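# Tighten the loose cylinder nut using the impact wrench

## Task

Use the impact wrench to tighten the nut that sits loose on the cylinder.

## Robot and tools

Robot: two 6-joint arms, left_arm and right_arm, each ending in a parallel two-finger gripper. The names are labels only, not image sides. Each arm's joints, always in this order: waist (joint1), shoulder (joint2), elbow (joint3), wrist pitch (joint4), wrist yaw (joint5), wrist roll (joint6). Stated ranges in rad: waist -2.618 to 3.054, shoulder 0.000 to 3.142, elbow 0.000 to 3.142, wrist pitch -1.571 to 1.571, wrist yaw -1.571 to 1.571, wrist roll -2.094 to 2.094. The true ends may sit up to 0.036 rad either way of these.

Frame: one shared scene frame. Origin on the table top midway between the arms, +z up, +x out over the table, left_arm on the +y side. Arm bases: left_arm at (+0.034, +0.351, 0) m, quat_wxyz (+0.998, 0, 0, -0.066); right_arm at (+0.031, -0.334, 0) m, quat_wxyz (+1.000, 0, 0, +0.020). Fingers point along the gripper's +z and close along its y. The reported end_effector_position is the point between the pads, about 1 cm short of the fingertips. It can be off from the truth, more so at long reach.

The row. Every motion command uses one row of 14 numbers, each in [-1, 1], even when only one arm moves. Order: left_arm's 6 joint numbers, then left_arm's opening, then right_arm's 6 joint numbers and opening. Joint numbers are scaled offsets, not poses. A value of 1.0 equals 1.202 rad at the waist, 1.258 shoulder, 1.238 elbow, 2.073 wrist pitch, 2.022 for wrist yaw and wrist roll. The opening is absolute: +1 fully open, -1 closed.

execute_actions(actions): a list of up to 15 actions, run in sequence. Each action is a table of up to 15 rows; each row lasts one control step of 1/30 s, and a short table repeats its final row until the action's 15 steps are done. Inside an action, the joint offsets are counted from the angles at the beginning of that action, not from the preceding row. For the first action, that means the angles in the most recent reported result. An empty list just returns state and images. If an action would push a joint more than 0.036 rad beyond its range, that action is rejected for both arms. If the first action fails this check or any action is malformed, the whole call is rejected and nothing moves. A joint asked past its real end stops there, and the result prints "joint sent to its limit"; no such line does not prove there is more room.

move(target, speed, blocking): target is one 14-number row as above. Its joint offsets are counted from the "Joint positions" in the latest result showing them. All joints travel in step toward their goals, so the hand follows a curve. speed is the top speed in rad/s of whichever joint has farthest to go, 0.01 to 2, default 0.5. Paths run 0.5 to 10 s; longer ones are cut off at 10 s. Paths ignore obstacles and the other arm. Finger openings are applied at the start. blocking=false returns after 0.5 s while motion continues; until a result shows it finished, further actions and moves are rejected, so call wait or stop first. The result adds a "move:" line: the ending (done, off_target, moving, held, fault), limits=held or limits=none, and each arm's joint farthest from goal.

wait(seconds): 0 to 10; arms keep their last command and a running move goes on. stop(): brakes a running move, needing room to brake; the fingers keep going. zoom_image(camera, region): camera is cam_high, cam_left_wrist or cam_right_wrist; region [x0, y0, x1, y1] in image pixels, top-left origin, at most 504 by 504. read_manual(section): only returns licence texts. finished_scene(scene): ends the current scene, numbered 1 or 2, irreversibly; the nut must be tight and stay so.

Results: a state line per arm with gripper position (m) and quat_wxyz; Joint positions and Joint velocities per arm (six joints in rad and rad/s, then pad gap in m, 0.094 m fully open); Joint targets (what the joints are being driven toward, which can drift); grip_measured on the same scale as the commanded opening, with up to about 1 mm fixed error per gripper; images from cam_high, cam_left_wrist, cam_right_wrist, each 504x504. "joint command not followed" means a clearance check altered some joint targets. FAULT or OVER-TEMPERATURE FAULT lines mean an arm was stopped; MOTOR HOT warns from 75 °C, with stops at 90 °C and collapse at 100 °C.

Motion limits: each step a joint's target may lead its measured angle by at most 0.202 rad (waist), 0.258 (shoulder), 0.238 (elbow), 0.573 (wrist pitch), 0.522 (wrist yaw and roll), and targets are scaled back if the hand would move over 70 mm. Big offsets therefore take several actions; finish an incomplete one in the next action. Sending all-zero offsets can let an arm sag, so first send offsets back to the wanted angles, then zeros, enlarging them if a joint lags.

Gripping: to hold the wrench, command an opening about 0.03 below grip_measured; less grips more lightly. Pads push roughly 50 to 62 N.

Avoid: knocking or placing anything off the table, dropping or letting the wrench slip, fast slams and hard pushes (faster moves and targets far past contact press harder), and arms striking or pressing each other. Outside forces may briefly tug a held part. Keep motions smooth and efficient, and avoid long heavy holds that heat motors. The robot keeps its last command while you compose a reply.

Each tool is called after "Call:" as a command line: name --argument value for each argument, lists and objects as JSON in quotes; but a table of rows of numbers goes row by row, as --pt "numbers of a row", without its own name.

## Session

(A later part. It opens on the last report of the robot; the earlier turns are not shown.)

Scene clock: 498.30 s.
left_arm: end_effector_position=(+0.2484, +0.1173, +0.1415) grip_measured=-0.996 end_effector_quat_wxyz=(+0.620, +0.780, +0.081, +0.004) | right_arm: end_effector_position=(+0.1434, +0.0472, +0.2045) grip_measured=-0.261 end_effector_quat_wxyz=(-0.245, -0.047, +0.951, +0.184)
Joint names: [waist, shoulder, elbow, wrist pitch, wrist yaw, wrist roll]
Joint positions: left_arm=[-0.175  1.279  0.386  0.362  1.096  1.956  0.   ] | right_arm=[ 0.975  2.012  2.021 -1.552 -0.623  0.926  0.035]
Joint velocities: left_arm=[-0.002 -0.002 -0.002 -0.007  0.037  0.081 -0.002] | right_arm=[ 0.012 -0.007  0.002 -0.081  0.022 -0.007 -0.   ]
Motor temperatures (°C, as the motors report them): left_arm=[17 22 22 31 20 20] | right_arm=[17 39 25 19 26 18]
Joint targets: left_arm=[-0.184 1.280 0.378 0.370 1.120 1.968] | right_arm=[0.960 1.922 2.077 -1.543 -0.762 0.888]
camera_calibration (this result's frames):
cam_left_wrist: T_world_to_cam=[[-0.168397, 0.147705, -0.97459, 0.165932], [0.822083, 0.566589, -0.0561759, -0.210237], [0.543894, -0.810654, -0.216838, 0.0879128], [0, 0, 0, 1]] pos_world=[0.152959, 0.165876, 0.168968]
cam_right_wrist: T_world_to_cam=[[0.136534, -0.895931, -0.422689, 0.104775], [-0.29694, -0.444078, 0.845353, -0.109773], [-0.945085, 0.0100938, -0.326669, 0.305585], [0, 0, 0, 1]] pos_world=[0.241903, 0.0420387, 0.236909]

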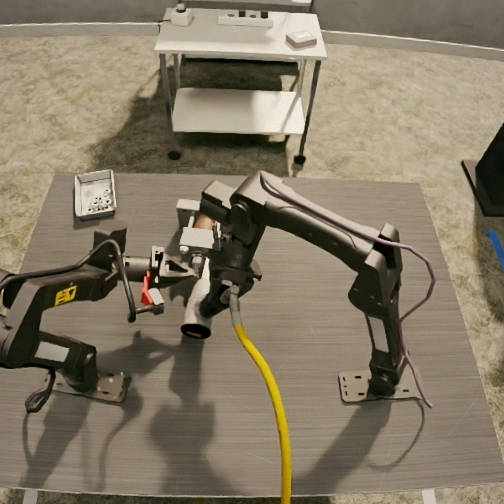

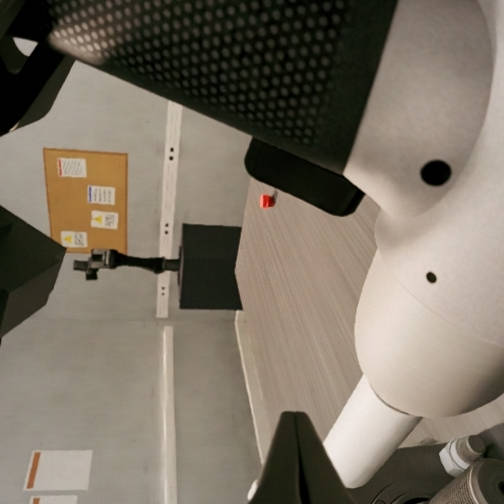

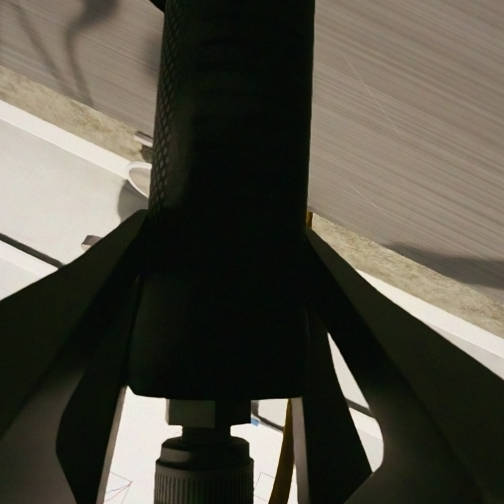

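Call:
execute_actions --actions '[[[-0.04,0.02,0.01,0.04,-0.01,-0.01,-1,-0.0125,-0.072,0.045,0.004,-0.069,-0.019,-0.33],[-0.06,0.035,0.01,0.06,-0.015,-0.015,-1,-0.0125,-0.072,0.045,0.004,-0.069,-0.019,-0.33],[-0.08,0.05,0.01,0.08,-0.02,-0.02,-1,-0.0125,-0.072,0.045,0.004,-0.069,-0.019,-0.33],[-0.11,0.072,0.01,0.1,-0.03,-0.03,-1,-0.0125,-0.072,0.045,0.004,-0.069,-0.019,-0.33]],[[-0.04,0.02,0.01,0.04,-0.01,-0.01,-1,-0.0125,-0.072,0.045,0.004,-0.069,-0.019,-0.33],[-0.06,0.035,0.01,0.06,-0.015,-0.015,-1,-0.0125,-0.072,0.045,0.004,-0.069,-0.019,-0.33],[-0.08,0.05,0.01,0.08,-0.02,-0.02,-1,-0.0125,-0.072,0.045,0.004,-0.069,-0.019,-0.33],[-0.11,0.072,0.01,0.1,-0.03,-0.03,-1,-0.0125,-0.072,0.045,0.004,-0.069,-0.019,-0.33]]]'

Call:
wait --seconds 0.4

Scene clock: 509.67 s.
left_arm: end_effector_position=(+0.2280, +0.0556, +0.1408) grip_measured=-0.996 end_effector_quat_wxyz=(+0.641, +0.767, -0.009, +0.014) | right_arm: end_effector_position=(+0.1434, +0.0472, +0.2045) grip_measured=-0.261 end_effector_quat_wxyz=(-0.245, -0.047, +0.951, +0.184)
Joint names: [waist, shoulder, elbow, wrist pitch, wrist yaw, wrist roll]
Joint positions: left_arm=[-0.428  1.456  0.386  0.746  0.976  1.875  0.   ] | right_arm=[ 0.975  2.012  2.021 -1.552 -0.623  0.926  0.035]
Joint velocities: left_arm=[-0.007  0.012  0.007  0.066 -0.022 -0.051 -0.001] | right_arm=[-0.017 -0.002  0.012 -0.022 -0.037  0.081  0.   ]
Motor temperatures (°C, as the motors report them): left_arm=[17 22 21 31 20 20] | right_arm=[17 39 25 19 26 18]
Joint targets: left_arm=[-0.433 1.457 0.399 0.762 0.974 1.855] | right_arm=[0.960 1.922 2.077 -1.543 -0.762 0.888]
camera_calibration (this result's frames):
cam_left_wrist: T_world_to_cam=[[-0.0235318, 0.113796, -0.993225, 0.142402], [0.888472, 0.457855, 0.0314074, -0.179951], [0.458328, -0.881714, -0.111879, 0.0576183], [0, 0, 0, 1]] pos_world=[0.136824, 0.11699, 0.153535]
cam_right_wrist: T_world_to_cam=[[0.136534, -0.895931, -0.422689, 0.104775], [-0.29694, -0.444078, 0.845353, -0.109773], [-0.945085, 0.0100938, -0.326669, 0.305585], [0, 0, 0, 1]] pos_world=[0.241903, 0.0420387, 0.236909]

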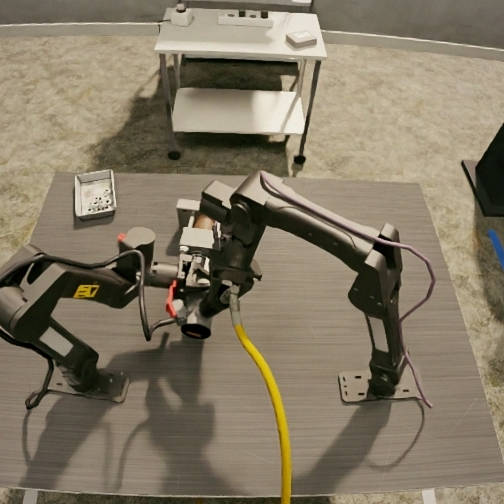

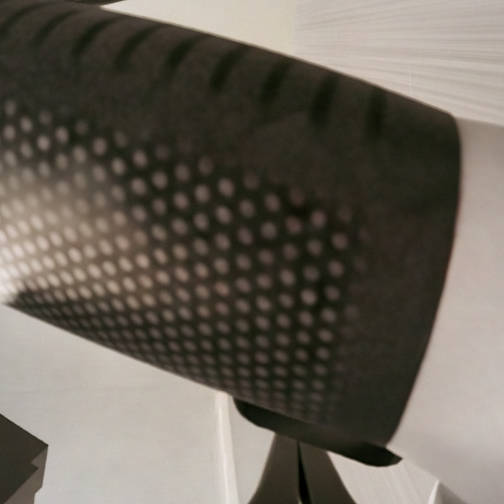

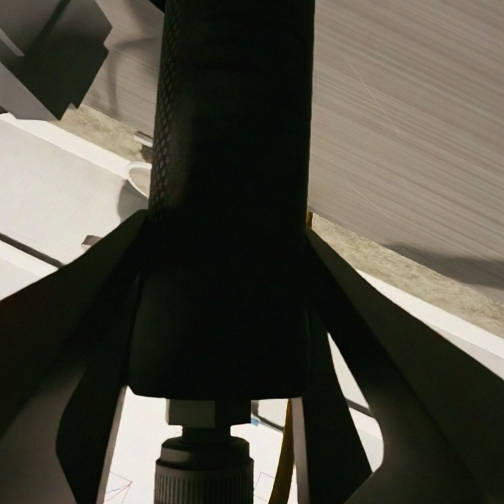

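Scene clock: 510.07 s.
left_arm: end_effector_position=(+0.2288, +0.0554, +0.1421) grip_measured=-0.996 end_effector_quat_wxyz=(+0.643, +0.766, -0.010, +0.017) | right_arm: end_effector_position=(+0.1434, +0.0472, +0.2045) grip_measured=-0.261 end_effector_quat_wxyz=(-0.245, -0.047, +0.951, +0.184)
Joint names: [waist, shoulder, elbow, wrist pitch, wrist yaw, wrist roll]
Joint positions: left_arm=[-0.428  1.456  0.386  0.755  0.974  1.872  0.   ] | right_arm=[ 0.975  2.012  2.021 -1.552 -0.623  0.926  0.035]
Joint velocities: left_arm=[-0.007 -0.012 -0.007  0.022 -0.007  0.037 -0.001] | right_arm=[-0.002 -0.002 -0.007 -0.051 -0.022 -0.022  0.001]
Motor temperatures (°C, as the motors report them): left_arm=[17 22 21 31 20 20] | right_arm=[17 40 25 19 26 18]
Joint targets: left_arm=[-0.433 1.457 0.399 0.762 0.975 1.854] | right_arm=[0.960 1.922 2.077 -1.543 -0.762 0.888]
wait: 0.40 s; at rest by 0.37 s
camera_calibration (this result's frames):
cam_left_wrist: T_world_to_cam=[[-0.0183571, 0.109475, -0.99382, 0.142954], [0.887077, 0.460343, 0.0343242, -0.180837], [0.461256, -0.880965, -0.105564, 0.0555828], [0, 0, 0, 1]] pos_world=[0.137403, 0.116564, 0.154145]
cam_right_wrist: T_world_to_cam=[[0.136534, -0.895931, -0.422689, 0.104775], [-0.29694, -0.444078, 0.845353, -0.109773], [-0.945085, 0.0100938, -0.326669, 0.305585], [0, 0, 0, 1]] pos_world=[0.241903, 0.0420387, 0.236909]

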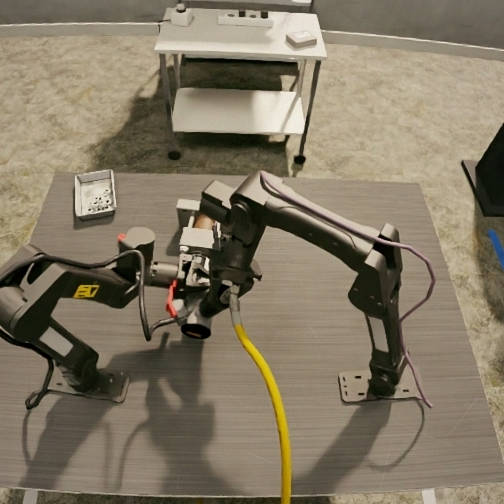

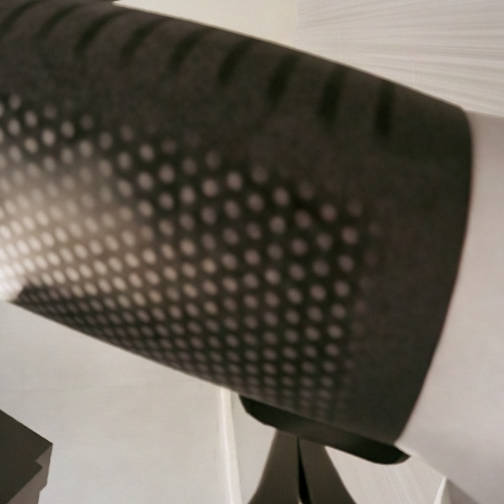

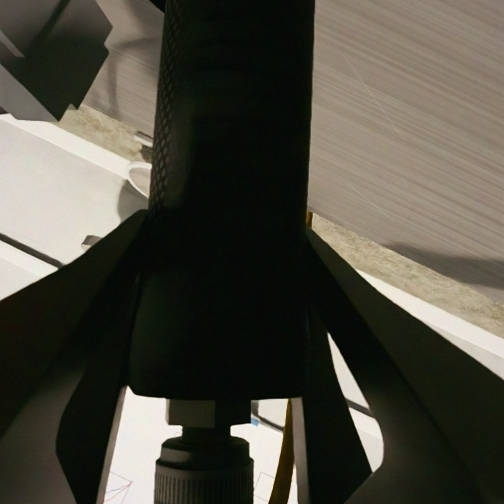

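Call:
execute_actions --actions '[[[0,0,0.01,-0.035,0.035,0,-1,-0.02,-0.072,0.045,0.004,-0.069,-0.022,-0.33]],[[0,0,0.01,0,0.04,0,-1,-0.025,-0.072,0.045,0.004,-0.069,-0.025,-0.33]]]'

Scene clock: 513.60 s.
left_arm: end_effector_position=(+0.2190, +0.0568, +0.1384) grip_measured=-0.996 end_effector_quat_wxyz=(+0.640, +0.768, -0.017, -0.012) | right_arm: end_effector_position=(+0.1451, +0.0471, +0.2067) grip_measured=-0.261 end_effector_quat_wxyz=(-0.252, -0.046, +0.948, +0.191)
Joint names: [waist, shoulder, elbow, wrist pitch, wrist yaw, wrist roll]
Joint positions: left_arm=[-0.425  1.456  0.386  0.715  1.025  1.88   0.   ] | right_arm=[ 0.964  2.012  2.021 -1.553 -0.643  0.916  0.035]
Joint velocities: left_arm=[-0.012  0.007 -0.002 -0.007 -0.022 -0.022  0.001] | right_arm=[-0.002 -0.002 -0.017 -0.037  0.037 -0.022 -0.   ]
Motor temperatures (°C, as the motors report them): left_arm=[17 23 21 31 20 20] | right_arm=[17 40 25 19 26 18]
Joint targets: left_arm=[-0.428 1.456 0.399 0.711 1.095 1.875] | right_arm=[0.940 1.922 2.077 -1.545 -0.770 0.870]
camera_calibration (this result's frames):
cam_left_wrist: T_world_to_cam=[[-0.0470937, 0.117598, -0.991944, 0.144502], [0.908462, 0.417919, 0.00641519, -0.171106], [0.415307, -0.900841, -0.126514, 0.0750172], [0, 0, 0, 1]] pos_world=[0.131093, 0.122094, 0.153926]
cam_right_wrist: T_world_to_cam=[[0.12742, -0.890142, -0.437506, 0.109416], [-0.285585, -0.455347, 0.843268, -0.111838], [-0.949845, 0.0174957, -0.312231, 0.305303], [0, 0, 0, 1]] pos_world=[0.24411, 0.0411295, 0.237505]

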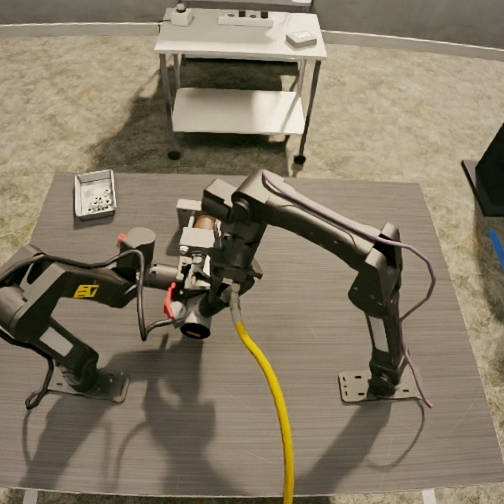

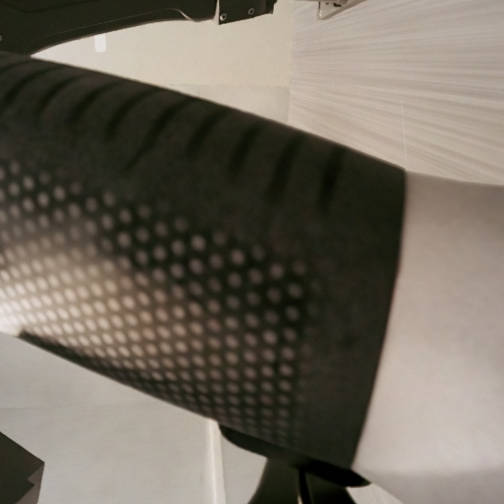

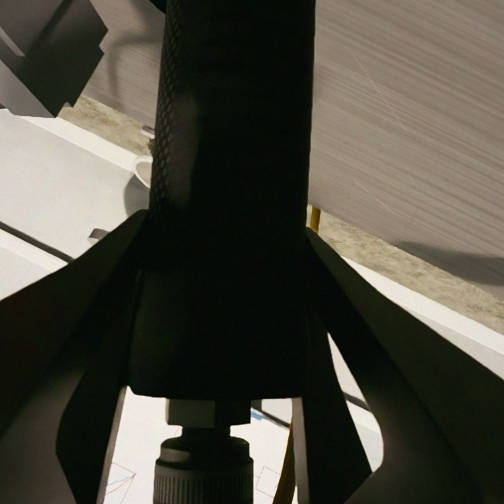

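Call:
execute_actions --actions '[[[0,0,0.01,0,0.05,0,-1,-0.02,-0.072,0.045,0.004,-0.05,-0.022,-0.33],[0,0,0.01,0,0.06,0,-1,-0.02,-0.072,0.045,0.004,-0.045,-0.022,-0.33],[0,0,0.01,0,0.07,0,-1,-0.022,-0.072,0.045,0.004,-0.04,-0.022,-0.33]]]'

Call:
wait --seconds 0.5

Call:
zoom_image --camera "cam_high" --region '[150,200,270,320]'

Scene clock: 516.37 s.
left_arm: end_effector_position=(+0.2150, +0.0581, +0.1441) grip_measured=-0.996 end_effector_quat_wxyz=(+0.649, +0.760, -0.035, -0.017) | right_arm: end_effector_position=(+0.1456, +0.0468, +0.2063) grip_measured=-0.261 end_effector_quat_wxyz=(-0.250, -0.047, +0.948, +0.190)
Joint names: [waist, shoulder, elbow, wrist pitch, wrist yaw, wrist roll]
Joint positions: left_arm=[-0.415  1.456  0.386  0.737  1.072  1.886  0.   ] | right_arm=[ 0.964  2.012  2.021 -1.553 -0.639  0.915  0.035]
Joint velocities: left_arm=[ 0.002  0.027  0.012  0.066 -0.066 -0.022  0.002] | right_arm=[-0.007  0.002  0.012  0.022  0.007 -0.066  0.   ]
Motor temperatures (°C, as the motors report them): left_arm=[17 23 21 31 20 20] | right_arm=[17 40 25 19 26 18]
Joint targets: left_arm=[-0.425 1.456 0.399 0.715 1.167 1.880] | right_arm=[0.937 1.922 2.077 -1.545 -0.724 0.871]
camera_calibration (this result's frames):
cam_left_wrist: T_world_to_cam=[[-0.0279151, 0.0942014, -0.995162, 0.14744], [0.922351, 0.386206, 0.0106853, -0.169747], [0.385344, -0.91759, -0.0976677, 0.08179], [0, 0, 0, 1]] pos_world=[0.129165, 0.126718, 0.156529]
cam_right_wrist: T_world_to_cam=[[0.129525, -0.890895, -0.435349, 0.108162], [-0.288559, -0.453911, 0.843029, -0.111042], [-0.948661, 0.0164309, -0.315869, 0.306283], [0, 0, 0, 1]] pos_world=[0.244507, 0.0409255, 0.237445]

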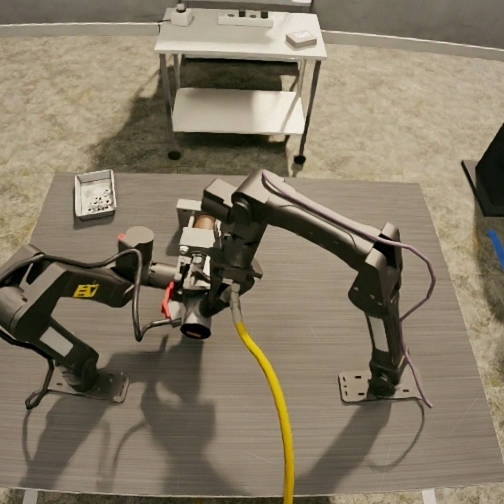

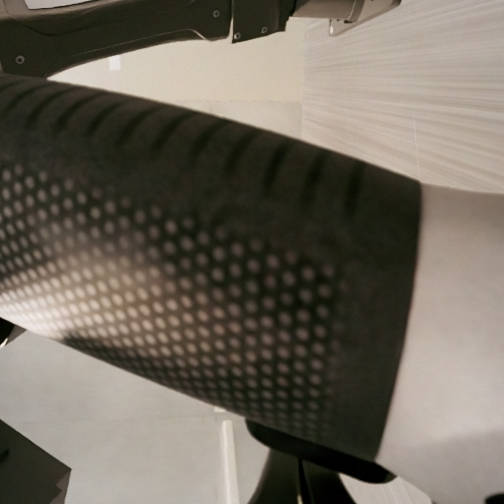

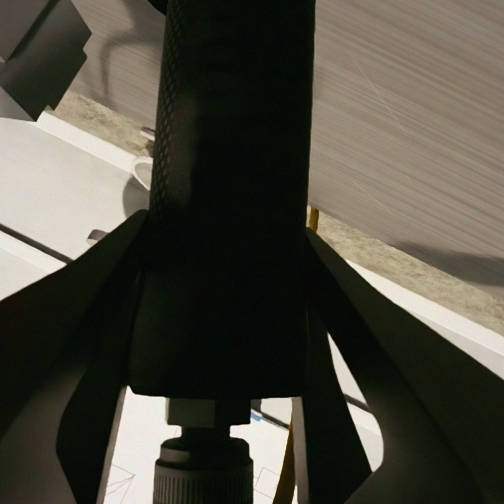

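Scene clock: 516.87 s.
left_arm: end_effector_position=(+0.2149, +0.0580, +0.1441) grip_measured=-0.996 end_effector_quat_wxyz=(+0.649, +0.759, -0.036, -0.017) | right_arm: end_effector_position=(+0.1456, +0.0468, +0.2063) grip_measured=-0.261 end_effector_quat_wxyz=(-0.250, -0.047, +0.948, +0.190)
Joint names: [waist, shoulder, elbow, wrist pitch, wrist yaw, wrist roll]
Joint positions: left_arm=[-0.415  1.456  0.386  0.737  1.072  1.887  0.   ] | right_arm=[ 0.964  2.012  2.021 -1.553 -0.639  0.915  0.035]
Joint velocities: left_arm=[-0.012 -0.002 -0.007  0.022  0.007  0.037 -0.001] | right_arm=[ 0.007  0.002 -0.002 -0.037  0.066  0.022 -0.   ]
Motor temperatures (°C, as the motors report them): left_arm=[17 23 21 31 20 20] | right_arm=[18 40 25 19 26 18]
Joint targets: left_arm=[-0.425 1.456 0.399 0.715 1.167 1.881] | right_arm=[0.937 1.922 2.077 -1.545 -0.724 0.871]
wait: 0.50 s; at rest by 0.17 s
camera_calibration (this result's frames):
cam_left_wrist: T_world_to_cam=[[-0.0272727, 0.0937865, -0.995219, 0.147426], [0.922646, 0.38549, 0.0110435, -0.169714], [0.384683, -0.917933, -0.0970451, 0.081909], [0, 0, 0, 1]] pos_world=[0.129098, 0.126783, 0.156544]
cam_right_wrist: T_world_to_cam=[[0.129525, -0.890895, -0.435349, 0.108162], [-0.288559, -0.453911, 0.843029, -0.111042], [-0.948661, 0.0164309, -0.315869, 0.306283], [0, 0, 0, 1]] pos_world=[0.244507, 0.0409255, 0.237445]

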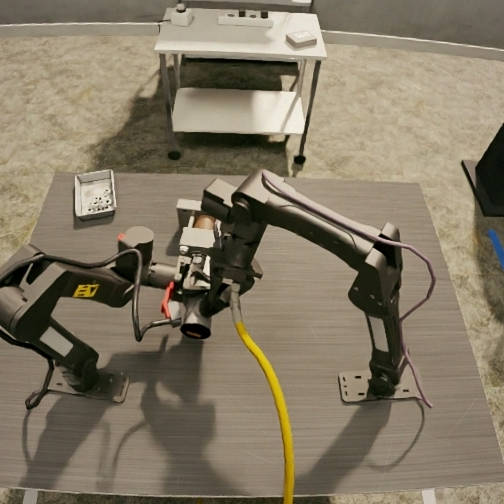

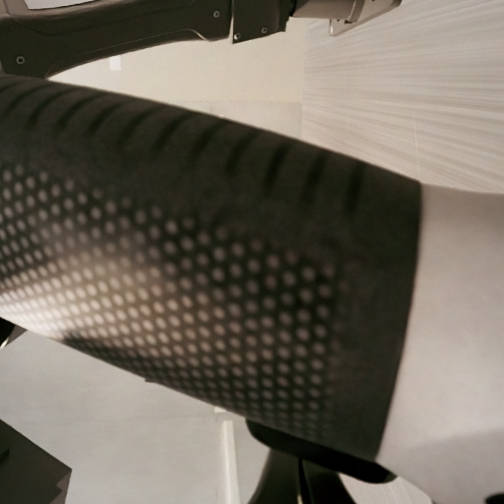

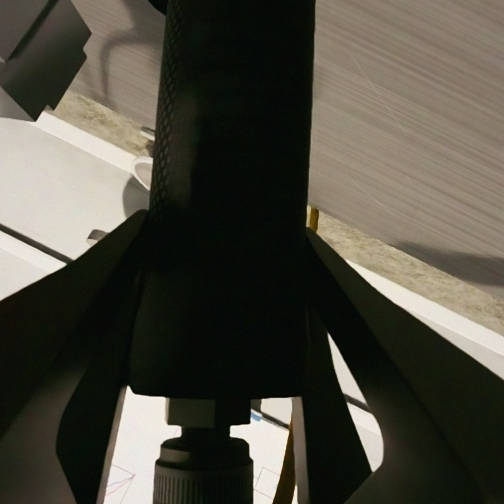

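Region (150, 200, 270, 320) of cam_high's 504x504 image, scaled by 4.200, with more detail than that image has.

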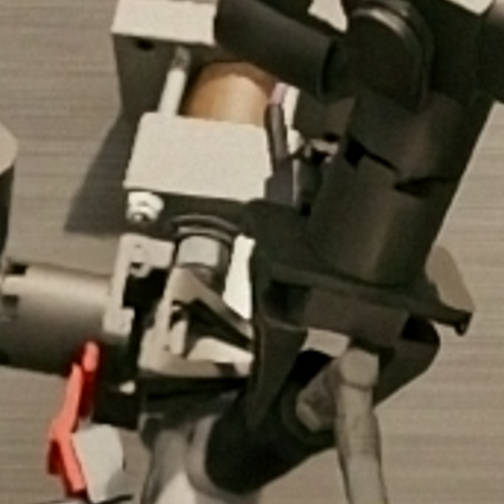

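Call:
execute_actions --actions '[[[-0.012,0,0.01,-0.02,0.06,0,-1,-0.025,-0.072,0.045,0.004,-0.035,-0.022,-0.33],[-0.016,0,0.01,-0.03,0.075,0,-1,-0.028,-0.072,0.045,0.004,-0.025,-0.022,-0.33],[-0.02,0,0.01,-0.038,0.093,0,-1,-0.032,-0.072,0.045,0.004,-0.015,-0.022,-0.33]]]'

Call:
wait --seconds 0.5

Scene clock: 521.20 s.
left_arm: end_effector_position=(+0.2090, +0.0581, +0.1463) grip_measured=-0.996 end_effector_quat_wxyz=(+0.652, +0.756, -0.049, -0.030) | right_arm: end_effector_position=(+0.1475, +0.0448, +0.2071) grip_measured=-0.263 end_effector_quat_wxyz=(-0.240, -0.051, +0.951, +0.189)
Joint names: [waist, shoulder, elbow, wrist pitch, wrist yaw, wrist roll]
Joint positions: left_arm=[-0.414  1.456  0.392  0.726  1.112  1.894  0.   ] | right_arm=[ 0.964  2.005  2.021 -1.553 -0.621  0.908  0.035]
Joint velocities: left_arm=[ 0.032  0.002  0.007 -0.066  0.007  0.007  0.   ] | right_arm=[-0.002  0.017 -0.002 -0.037  0.007 -0.066 -0.   ]
Motor temperatures (°C, as the motors report them): left_arm=[17 23 21 31 20 20] | right_arm=[18 40 25 19 26 18]
Joint targets: left_arm=[-0.439 1.456 0.398 0.658 1.260 1.887] | right_arm=[0.925 1.922 2.077 -1.545 -0.669 0.870]
camera_calibration (this result's frames):
cam_left_wrist: T_world_to_cam=[[-0.0280354, 0.0859605, -0.995904, 0.150151], [0.936462, 0.350746, 0.00391227, -0.164189], [0.349646, -0.932517, -0.0903321, 0.0916176], [0, 0, 0, 1]] pos_world=[0.125932, 0.130116, 0.158454]
cam_right_wrist: T_world_to_cam=[[0.143787, -0.890114, -0.432461, 0.103825], [-0.304601, -0.455594, 0.836452, -0.108278], [-0.941564, 0.011457, -0.336639, 0.311858], [0, 0, 0, 1]] pos_world=[0.245724, 0.0395123, 0.240453]

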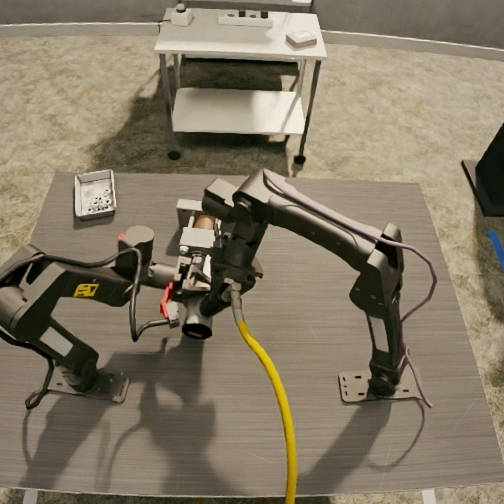

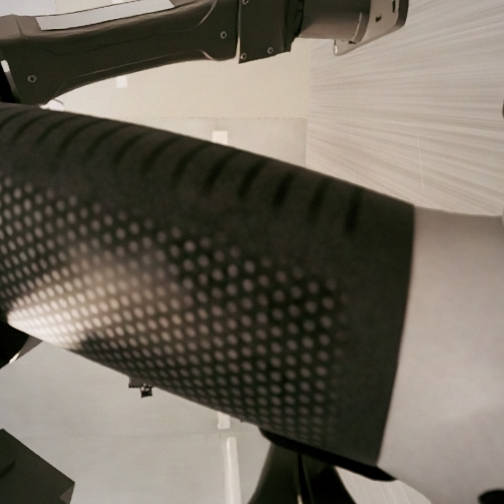

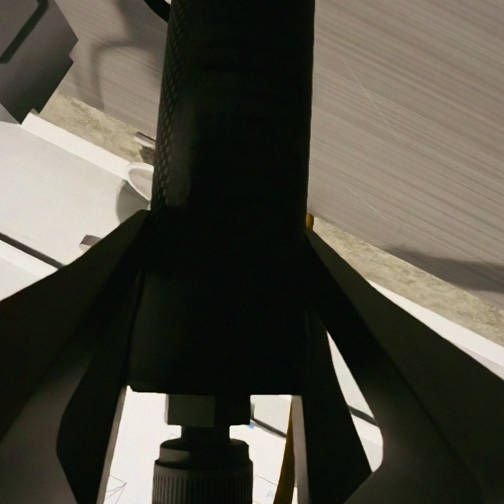

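Scene clock: 521.70 s.
left_arm: end_effector_position=(+0.2086, +0.0584, +0.1466) grip_measured=-0.996 end_effector_quat_wxyz=(+0.653, +0.755, -0.050, -0.031) | right_arm: end_effector_position=(+0.1476, +0.0448, +0.2071) grip_measured=-0.263 end_effector_quat_wxyz=(-0.240, -0.051, +0.951, +0.189)
Joint names: [waist, shoulder, elbow, wrist pitch, wrist yaw, wrist roll]
Joint positions: left_arm=[-0.413  1.456  0.392  0.726  1.116  1.894  0.   ] | right_arm=[ 0.964  2.005  2.021 -1.553 -0.62   0.907  0.035]
Joint velocities: left_arm=[-0.007  0.002  0.012 -0.007 -0.007  0.022 -0.   ] | right_arm=[-0.022 -0.002  0.012  0.007 -0.007 -0.051 -0.001]
Motor temperatures (°C, as the motors report them): left_arm=[17 23 21 31 20 20] | right_arm=[18 40 25 19 26 18]
Joint targets: left_arm=[-0.439 1.456 0.398 0.658 1.261 1.886] | right_arm=[0.925 1.922 2.077 -1.545 -0.669 0.870]
wait: 0.50 s; at rest by 0.17 s
camera_calibration (this result's frames):
cam_left_wrist: T_world_to_cam=[[-0.0285143, 0.084858, -0.995985, 0.150517], [0.937449, 0.348112, 0.0028208, -0.163815], [0.346954, -0.933604, -0.0894762, 0.0925003], [0, 0, 0, 1]] pos_world=[0.125766, 0.130612, 0.158651]
cam_right_wrist: T_world_to_cam=[[0.144246, -0.890081, -0.432376, 0.103689], [-0.304842, -0.455666, 0.836325, -0.108178], [-0.941416, 0.0111694, -0.337062, 0.311968], [0, 0, 0, 1]] pos_world=[0.245758, 0.0395137, 0.240457]

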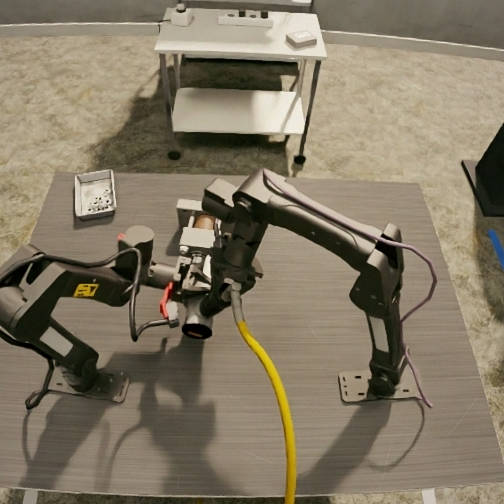

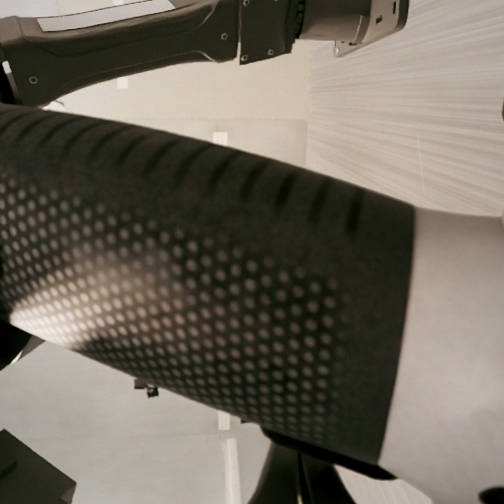

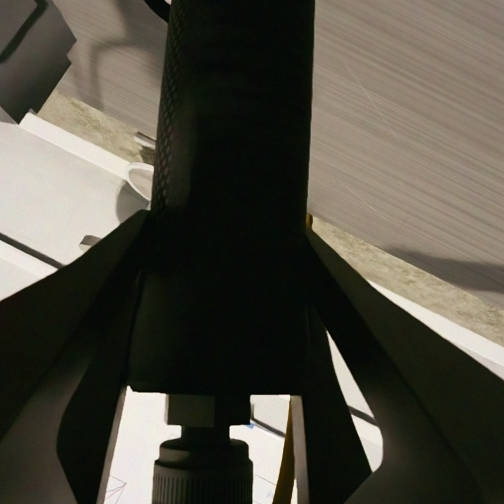

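Call:
execute_actions --actions '[[[-0.01,0,0,0,0.03,0,-1,-0.025,-0.066,0.045,0.004,-0.035,-0.018,-0.33],[-0.01,0,0,0,0.0,0,-1,-0.02,-0.066,0.045,0.004,-0.045,-0.018,-0.33],[-0.01,0,0,0.01,-0.04,0,-1,-0.018,-0.066,0.045,0.004,-0.055,-0.018,-0.33],[-0.01,0,0,0.01,-0.08,0,-1,-0.018,-0.066,0.045,0.004,-0.06,-0.018,-0.33]]]'

Scene clock: 525.40 s.
left_arm: end_effector_position=(+0.2351, +0.0576, +0.1419) grip_measured=-0.997 end_effector_quat_wxyz=(+0.640, +0.768, -0.010, +0.031) | right_arm: end_effector_position=(+0.1467, +0.0453, +0.2077) grip_measured=-0.263 end_effector_quat_wxyz=(-0.243, -0.051, +0.950, +0.191)
Joint names: [waist, shoulder, elbow, wrist pitch, wrist yaw, wrist roll]
Joint positions: left_arm=[-0.416  1.456  0.392  0.746  0.961  1.896  0.   ] | right_arm=[ 0.964  2.005  2.021 -1.553 -0.626  0.908  0.035]
Joint velocities: left_arm=[ 0.012  0.002  0.002 -0.007 -0.066 -0.007  0.001] | right_arm=[ 0.007 -0.012 -0.012  0.007 -0.007  0.007 -0.001]
Motor temperatures (°C, as the motors report them): left_arm=[17 23 21 30 21 20] | right_arm=[18 40 25 19 25 18]
Joint targets: left_arm=[-0.425 1.456 0.392 0.747 0.954 1.894] | right_arm=[0.942 1.922 2.077 -1.545 -0.742 0.871]
camera_calibration (this result's frames):
cam_left_wrist: T_world_to_cam=[[0.00170934, 0.1151, -0.993352, 0.137462], [0.87688, 0.477339, 0.0568183, -0.189234], [0.480706, -0.871148, -0.100113, 0.0486094], [0, 0, 0, 1]] pos_world=[0.142334, 0.116853, 0.152166]
cam_right_wrist: T_world_to_cam=[[0.141872, -0.888824, -0.435735, 0.105527], [-0.300335, -0.458087, 0.836633, -0.109371], [-0.943224, 0.0121717, -0.331935, 0.310483], [0, 0, 0, 1]] pos_world=[0.245035, 0.0399142, 0.240545]

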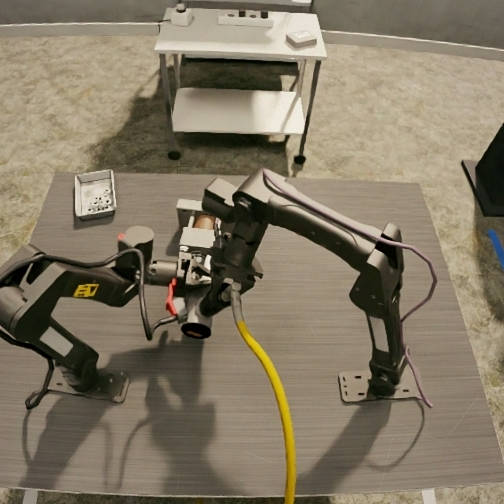

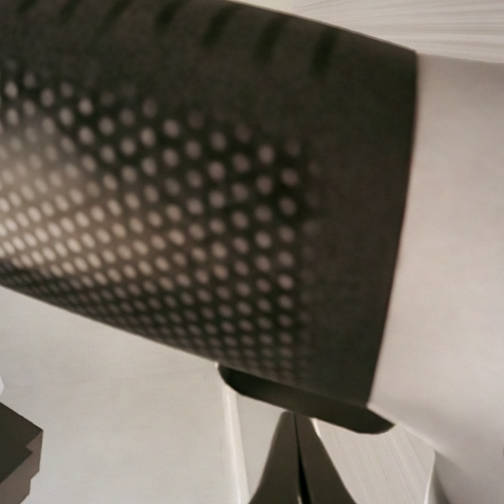

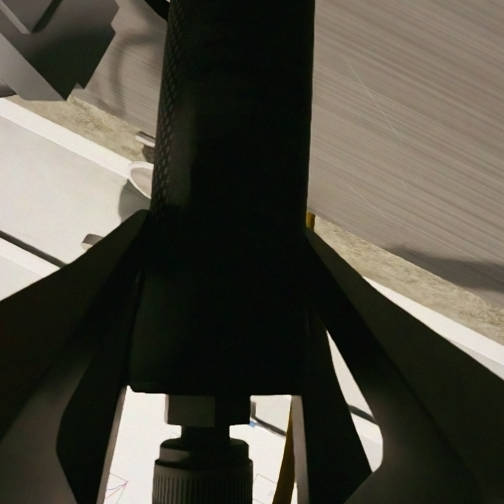

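Call:
execute_actions --actions '[[[0.1,0,0,0,0.03,0,-1,-0.018,-0.066,0.045,0.004,-0.057,-0.018,-0.33]],[[0.17,0,0,0,0.1,0,-1,-0.018,-0.066,0.045,0.004,-0.057,-0.018,-0.33]],[[0.18,0.16,-0.06,0.15,0.12,0,-1,-0.018,-0.066,0.045,0.004,-0.057,-0.018,-0.33]],[[0,0.17,-0.06,0.155,0.01,0,-1,-0.018,-0.066,0.045,0.004,-0.057,-0.018,-0.33]]]'

Call:
wait --seconds 0.4

Scene clock: 532.30 s.
left_arm: end_effector_position=(+0.2759, +0.1747, +0.0950) grip_measured=-0.997 end_effector_quat_wxyz=(+0.688, +0.721, +0.030, +0.073) | right_arm: end_effector_position=(+0.1467, +0.0453, +0.2077) grip_measured=-0.263 end_effector_quat_wxyz=(-0.243, -0.051, +0.950, +0.191)
Joint names: [waist, shoulder, elbow, wrist pitch, wrist yaw, wrist roll]
Joint positions: left_arm=[0.129 1.887 0.26  1.353 1.413 1.905 0.   ] | right_arm=[ 0.964  2.005  2.021 -1.553 -0.626  0.908  0.035]
Joint velocities: left_arm=[-0.007 -0.012 -0.007  0.095  0.022 -0.007  0.   ] | right_arm=[-0.012  0.002 -0.007 -0.081  0.037  0.037  0.001]
Motor temperatures (°C, as the motors report them): left_arm=[17 23 21 30 20 20] | right_arm=[18 40 25 19 26 18]
Joint targets: left_arm=[0.129 1.880 0.251 1.367 1.425 1.902] | right_arm=[0.942 1.922 2.077 -1.545 -0.742 0.872]
camera_calibration (this result's frames):
cam_left_wrist: T_world_to_cam=[[0.0113821, -0.0209639, -0.999715, 0.0990869], [0.818437, 0.57459, -0.00273091, -0.273415], [0.574483, -0.818173, 0.0236976, 0.0794799], [0, 0, 0, 1]] pos_world=[0.176985, 0.224207, 0.0964285]
cam_right_wrist: T_world_to_cam=[[0.141872, -0.888824, -0.435735, 0.105527], [-0.300335, -0.458087, 0.836633, -0.109371], [-0.943224, 0.0121717, -0.331935, 0.310483], [0, 0, 0, 1]] pos_world=[0.245035, 0.0399142, 0.240545]

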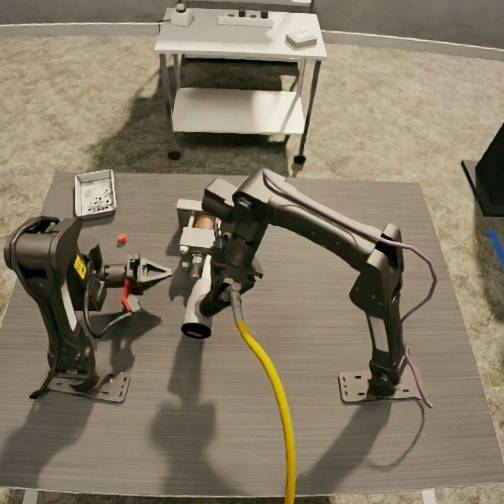

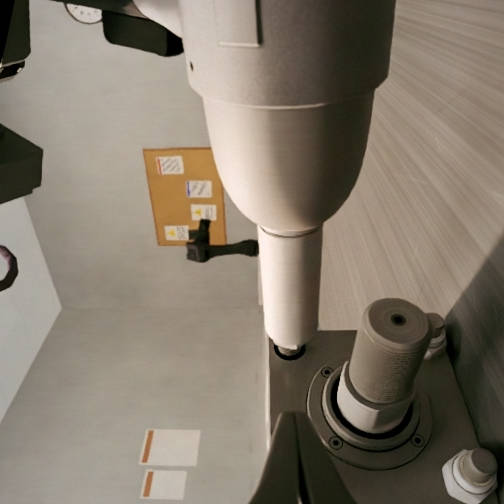

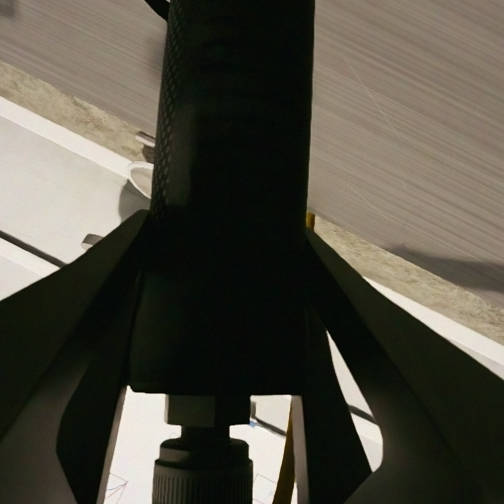

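Scene clock: 532.70 s.
left_arm: end_effector_position=(+0.2762, +0.1747, +0.0962) grip_measured=-0.997 end_effector_quat_wxyz=(+0.688, +0.721, +0.026, +0.077) | right_arm: end_effector_position=(+0.1467, +0.0453, +0.2077) grip_measured=-0.263 end_effector_quat_wxyz=(-0.243, -0.051, +0.950, +0.191)
Joint names: [waist, shoulder, elbow, wrist pitch, wrist yaw, wrist roll]
Joint positions: left_arm=[0.129 1.887 0.26  1.365 1.413 1.905 0.   ] | right_arm=[ 0.964  2.005  2.021 -1.553 -0.626  0.908  0.035]
Joint velocities: left_arm=[-0.002  0.017  0.002  0.066 -0.007  0.051 -0.001] | right_arm=[-0.022  0.012 -0.007 -0.066 -0.037 -0.037  0.   ]
Motor temperatures (°C, as the motors report them): left_arm=[17 23 21 30 20 20] | right_arm=[18 40 25 19 26 18]
Joint targets: left_arm=[0.129 1.880 0.251 1.367 1.425 1.902] | right_arm=[0.942 1.922 2.077 -1.545 -0.742 0.872]
wait: 0.40 s; no rest
camera_calibration (this result's frames):
cam_left_wrist: T_world_to_cam=[[0.0232032, -0.0210155, -0.99951, 0.0969279], [0.818412, 0.57459, 0.0069179, -0.274586], [0.574163, -0.818172, 0.0305317, 0.0787056], [0, 0, 0, 1]] pos_world=[0.177285, 0.224206, 0.0963769]
cam_right_wrist: T_world_to_cam=[[0.141872, -0.888824, -0.435735, 0.105527], [-0.300335, -0.458087, 0.836633, -0.109371], [-0.943224, 0.0121717, -0.331935, 0.310483], [0, 0, 0, 1]] pos_world=[0.245035, 0.0399142, 0.240545]

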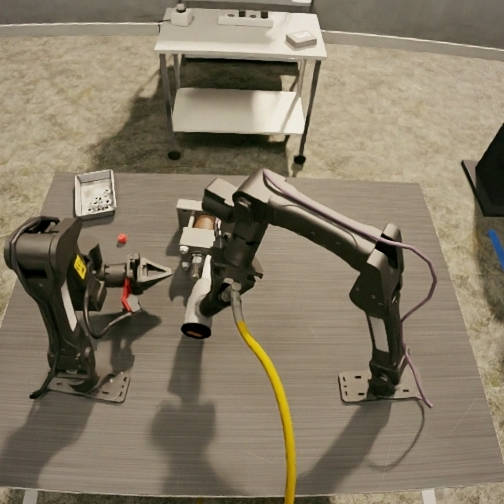

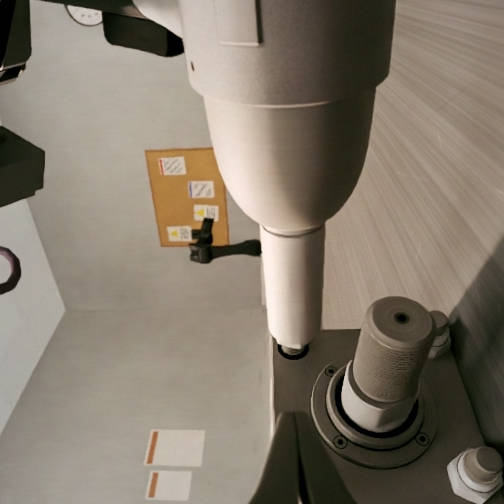

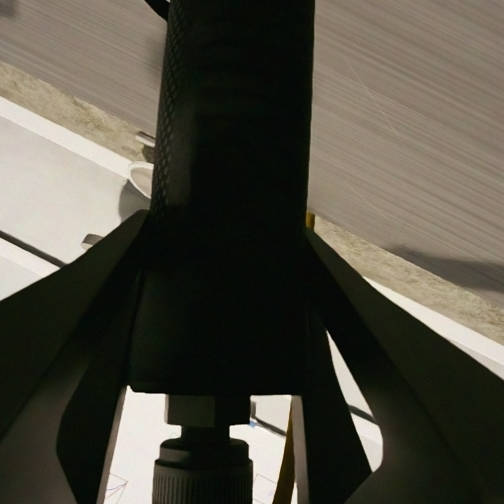

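Call:
execute_actions --actions '[[[0,0,0,0,0,0,-1,-0.014,-0.071,0.036,0.009,-0.055,-0.015,-0.33],[0,0,0,0,0,0,-1,-0.009,-0.076,0.027,0.014,-0.053,-0.012,-0.33],[0,0,0,0,0,0,-1,-0.009,-0.076,0.027,0.014,-0.053,-0.012,-0.33],[0,0,0,0,0,0,-1,-0.005,-0.081,0.017,0.019,-0.051,-0.008,-0.33],[0,0,0,0,0,0,-1,-0.005,-0.081,0.017,0.019,-0.051,-0.008,-0.33],[0,0,0,0,0,0,-1,0,-0.086,0.008,0.024,-0.049,-0.005,-0.33],[0,0,0,0,0,0,-1,0,-0.086,0.008,0.024,-0.049,-0.005,-0.33],[0,0,0,0,0,0,-1,0.004,-0.092,-0.001,0.030,-0.047,-0.002,-0.33],[0,0,0,0,0,0,-1,0.004,-0.092,-0.001,0.030,-0.047,-0.002,-0.33],[0,0,0,0,0,0,-1,0.008,-0.097,-0.010,0.035,-0.045,0.001,-0.33],[0,0,0,0,0,0,-1,0.008,-0.097,-0.010,0.035,-0.045,0.001,-0.33],[0,0,0,0,0,0,-1,0.013,-0.102,-0.020,0.040,-0.043,0.005,-0.33],[0,0,0,0,0,0,-1,0.013,-0.102,-0.020,0.040,-0.043,0.005,-0.33],[0,0,0,0,0,0,-1,0.017,-0.107,-0.029,0.045,-0.042,0.008,-0.33]]]'

Call:
wait --seconds 0.5

Scene clock: 541.93 s.
left_arm: end_effector_position=(+0.2762, +0.1747, +0.0962) grip_measured=-0.997 end_effector_quat_wxyz=(+0.688, +0.721, +0.025, +0.078) | right_arm: end_effector_position=(+0.1430, +0.0430, +0.2023) grip_measured=-0.263 end_effector_quat_wxyz=(-0.230, -0.053, +0.953, +0.188)
Joint names: [waist, shoulder, elbow, wrist pitch, wrist yaw, wrist roll]
Joint positions: left_arm=[0.129 1.887 0.26  1.365 1.413 1.907 0.   ] | right_arm=[ 0.979  1.969  1.958 -1.505 -0.601  0.926  0.035]
Joint velocities: left_arm=[ 0.017  0.012 -0.002 -0.007 -0.007  0.007  0.   ] | right_arm=[ 0.071 -0.066 -0.139  0.125  0.125  0.125 -0.   ]
Motor temperatures (°C, as the motors report them): left_arm=[17 23 21 30 20 20] | right_arm=[18 40 25 19 26 18]
Joint targets: left_arm=[0.129 1.887 0.260 1.365 1.413 1.905] | right_arm=[0.984 1.870 1.985 -1.460 -0.712 0.924]
camera_calibration (this result's frames):
cam_left_wrist: T_world_to_cam=[[0.0258435, -0.0206831, -0.999452, 0.096171], [0.818444, 0.574511, 0.00927386, -0.274815], [0.574004, -0.818235, 0.0317753, 0.078634], [0, 0, 0, 1]] pos_world=[0.177299, 0.224215, 0.0961683]
cam_right_wrist: T_world_to_cam=[[0.152332, -0.890873, -0.427948, 0.0986256], [-0.322565, -0.454106, 0.830506, -0.102743], [-0.934209, 0.0115285, -0.356539, 0.308991], [0, 0, 0, 1]] pos_world=[0.240498, 0.0376447, 0.237703]

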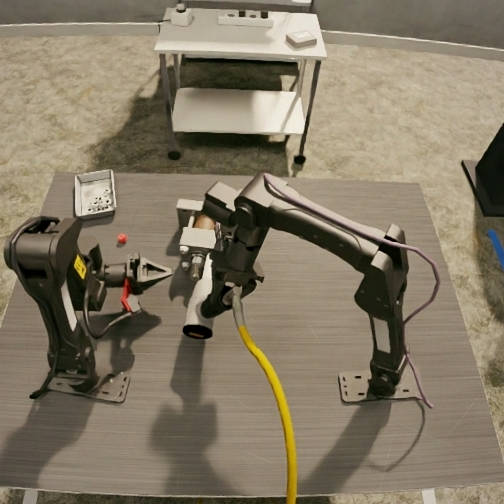

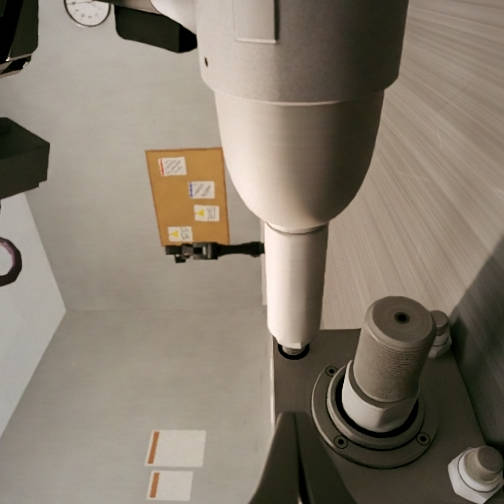

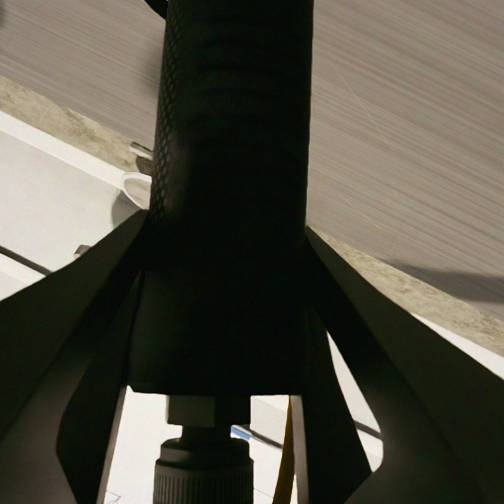

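Scene clock: 542.43 s.
left_arm: end_effector_position=(+0.2762, +0.1747, +0.0962) grip_measured=-0.997 end_effector_quat_wxyz=(+0.688, +0.721, +0.025, +0.078) | right_arm: end_effector_position=(+0.1426, +0.0440, +0.2015) grip_measured=-0.263 end_effector_quat_wxyz=(-0.227, -0.051, +0.954, +0.188)
Joint names: [waist, shoulder, elbow, wrist pitch, wrist yaw, wrist roll]
Joint positions: left_arm=[0.129 1.887 0.26  1.365 1.413 1.907 0.   ] | right_arm=[ 0.983  1.965  1.951 -1.494 -0.596  0.936  0.035]
Joint velocities: left_arm=[-0.017  0.007  0.007 -0.007 -0.051  0.007 -0.   ] | right_arm=[-0.002  0.002  0.002 -0.037 -0.007 -0.11   0.   ]
Motor temperatures (°C, as the motors report them): left_arm=[17 23 21 30 20 20] | right_arm=[18 40 25 19 26 18]
Joint targets: left_arm=[0.129 1.887 0.260 1.365 1.413 1.905] | right_arm=[0.985 1.870 1.985 -1.460 -0.712 0.924]
wait: 0.50 s; at rest by 0.40 s
camera_calibration (this result's frames):
cam_left_wrist: T_world_to_cam=[[0.0258435, -0.0206831, -0.999452, 0.096171], [0.818444, 0.574511, 0.00927386, -0.274815], [0.574004, -0.818235, 0.0317753, 0.078634], [0, 0, 0, 1]] pos_world=[0.177299, 0.224215, 0.0961683]
cam_right_wrist: T_world_to_cam=[[0.150772, -0.89172, -0.426736, 0.0993375], [-0.329506, -0.452317, 0.828755, -0.100517], [-0.932037, 0.0156591, -0.362024, 0.308957], [0, 0, 0, 1]] pos_world=[0.239861, 0.0382776, 0.237545]

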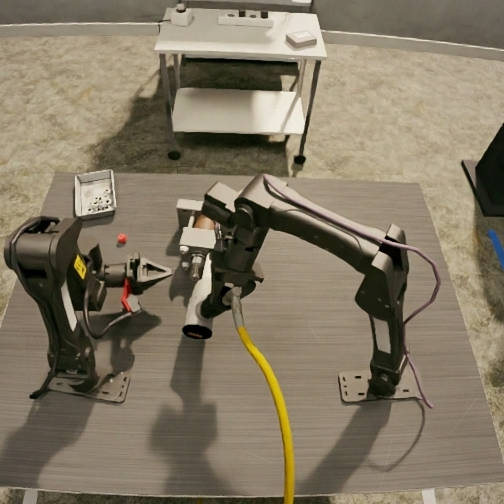

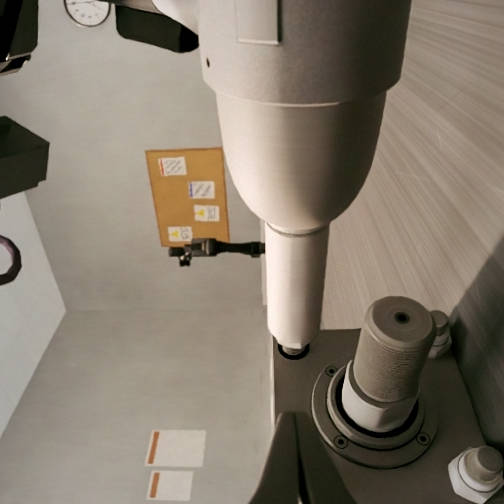

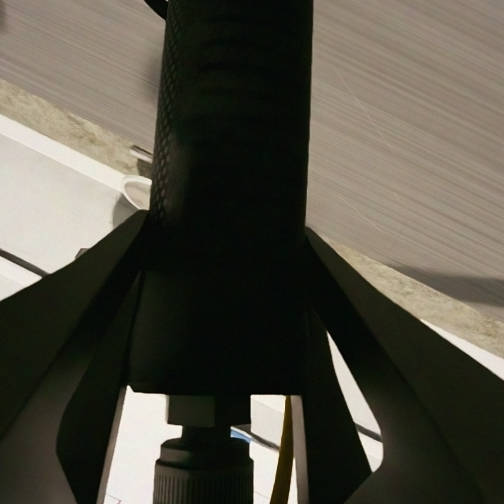

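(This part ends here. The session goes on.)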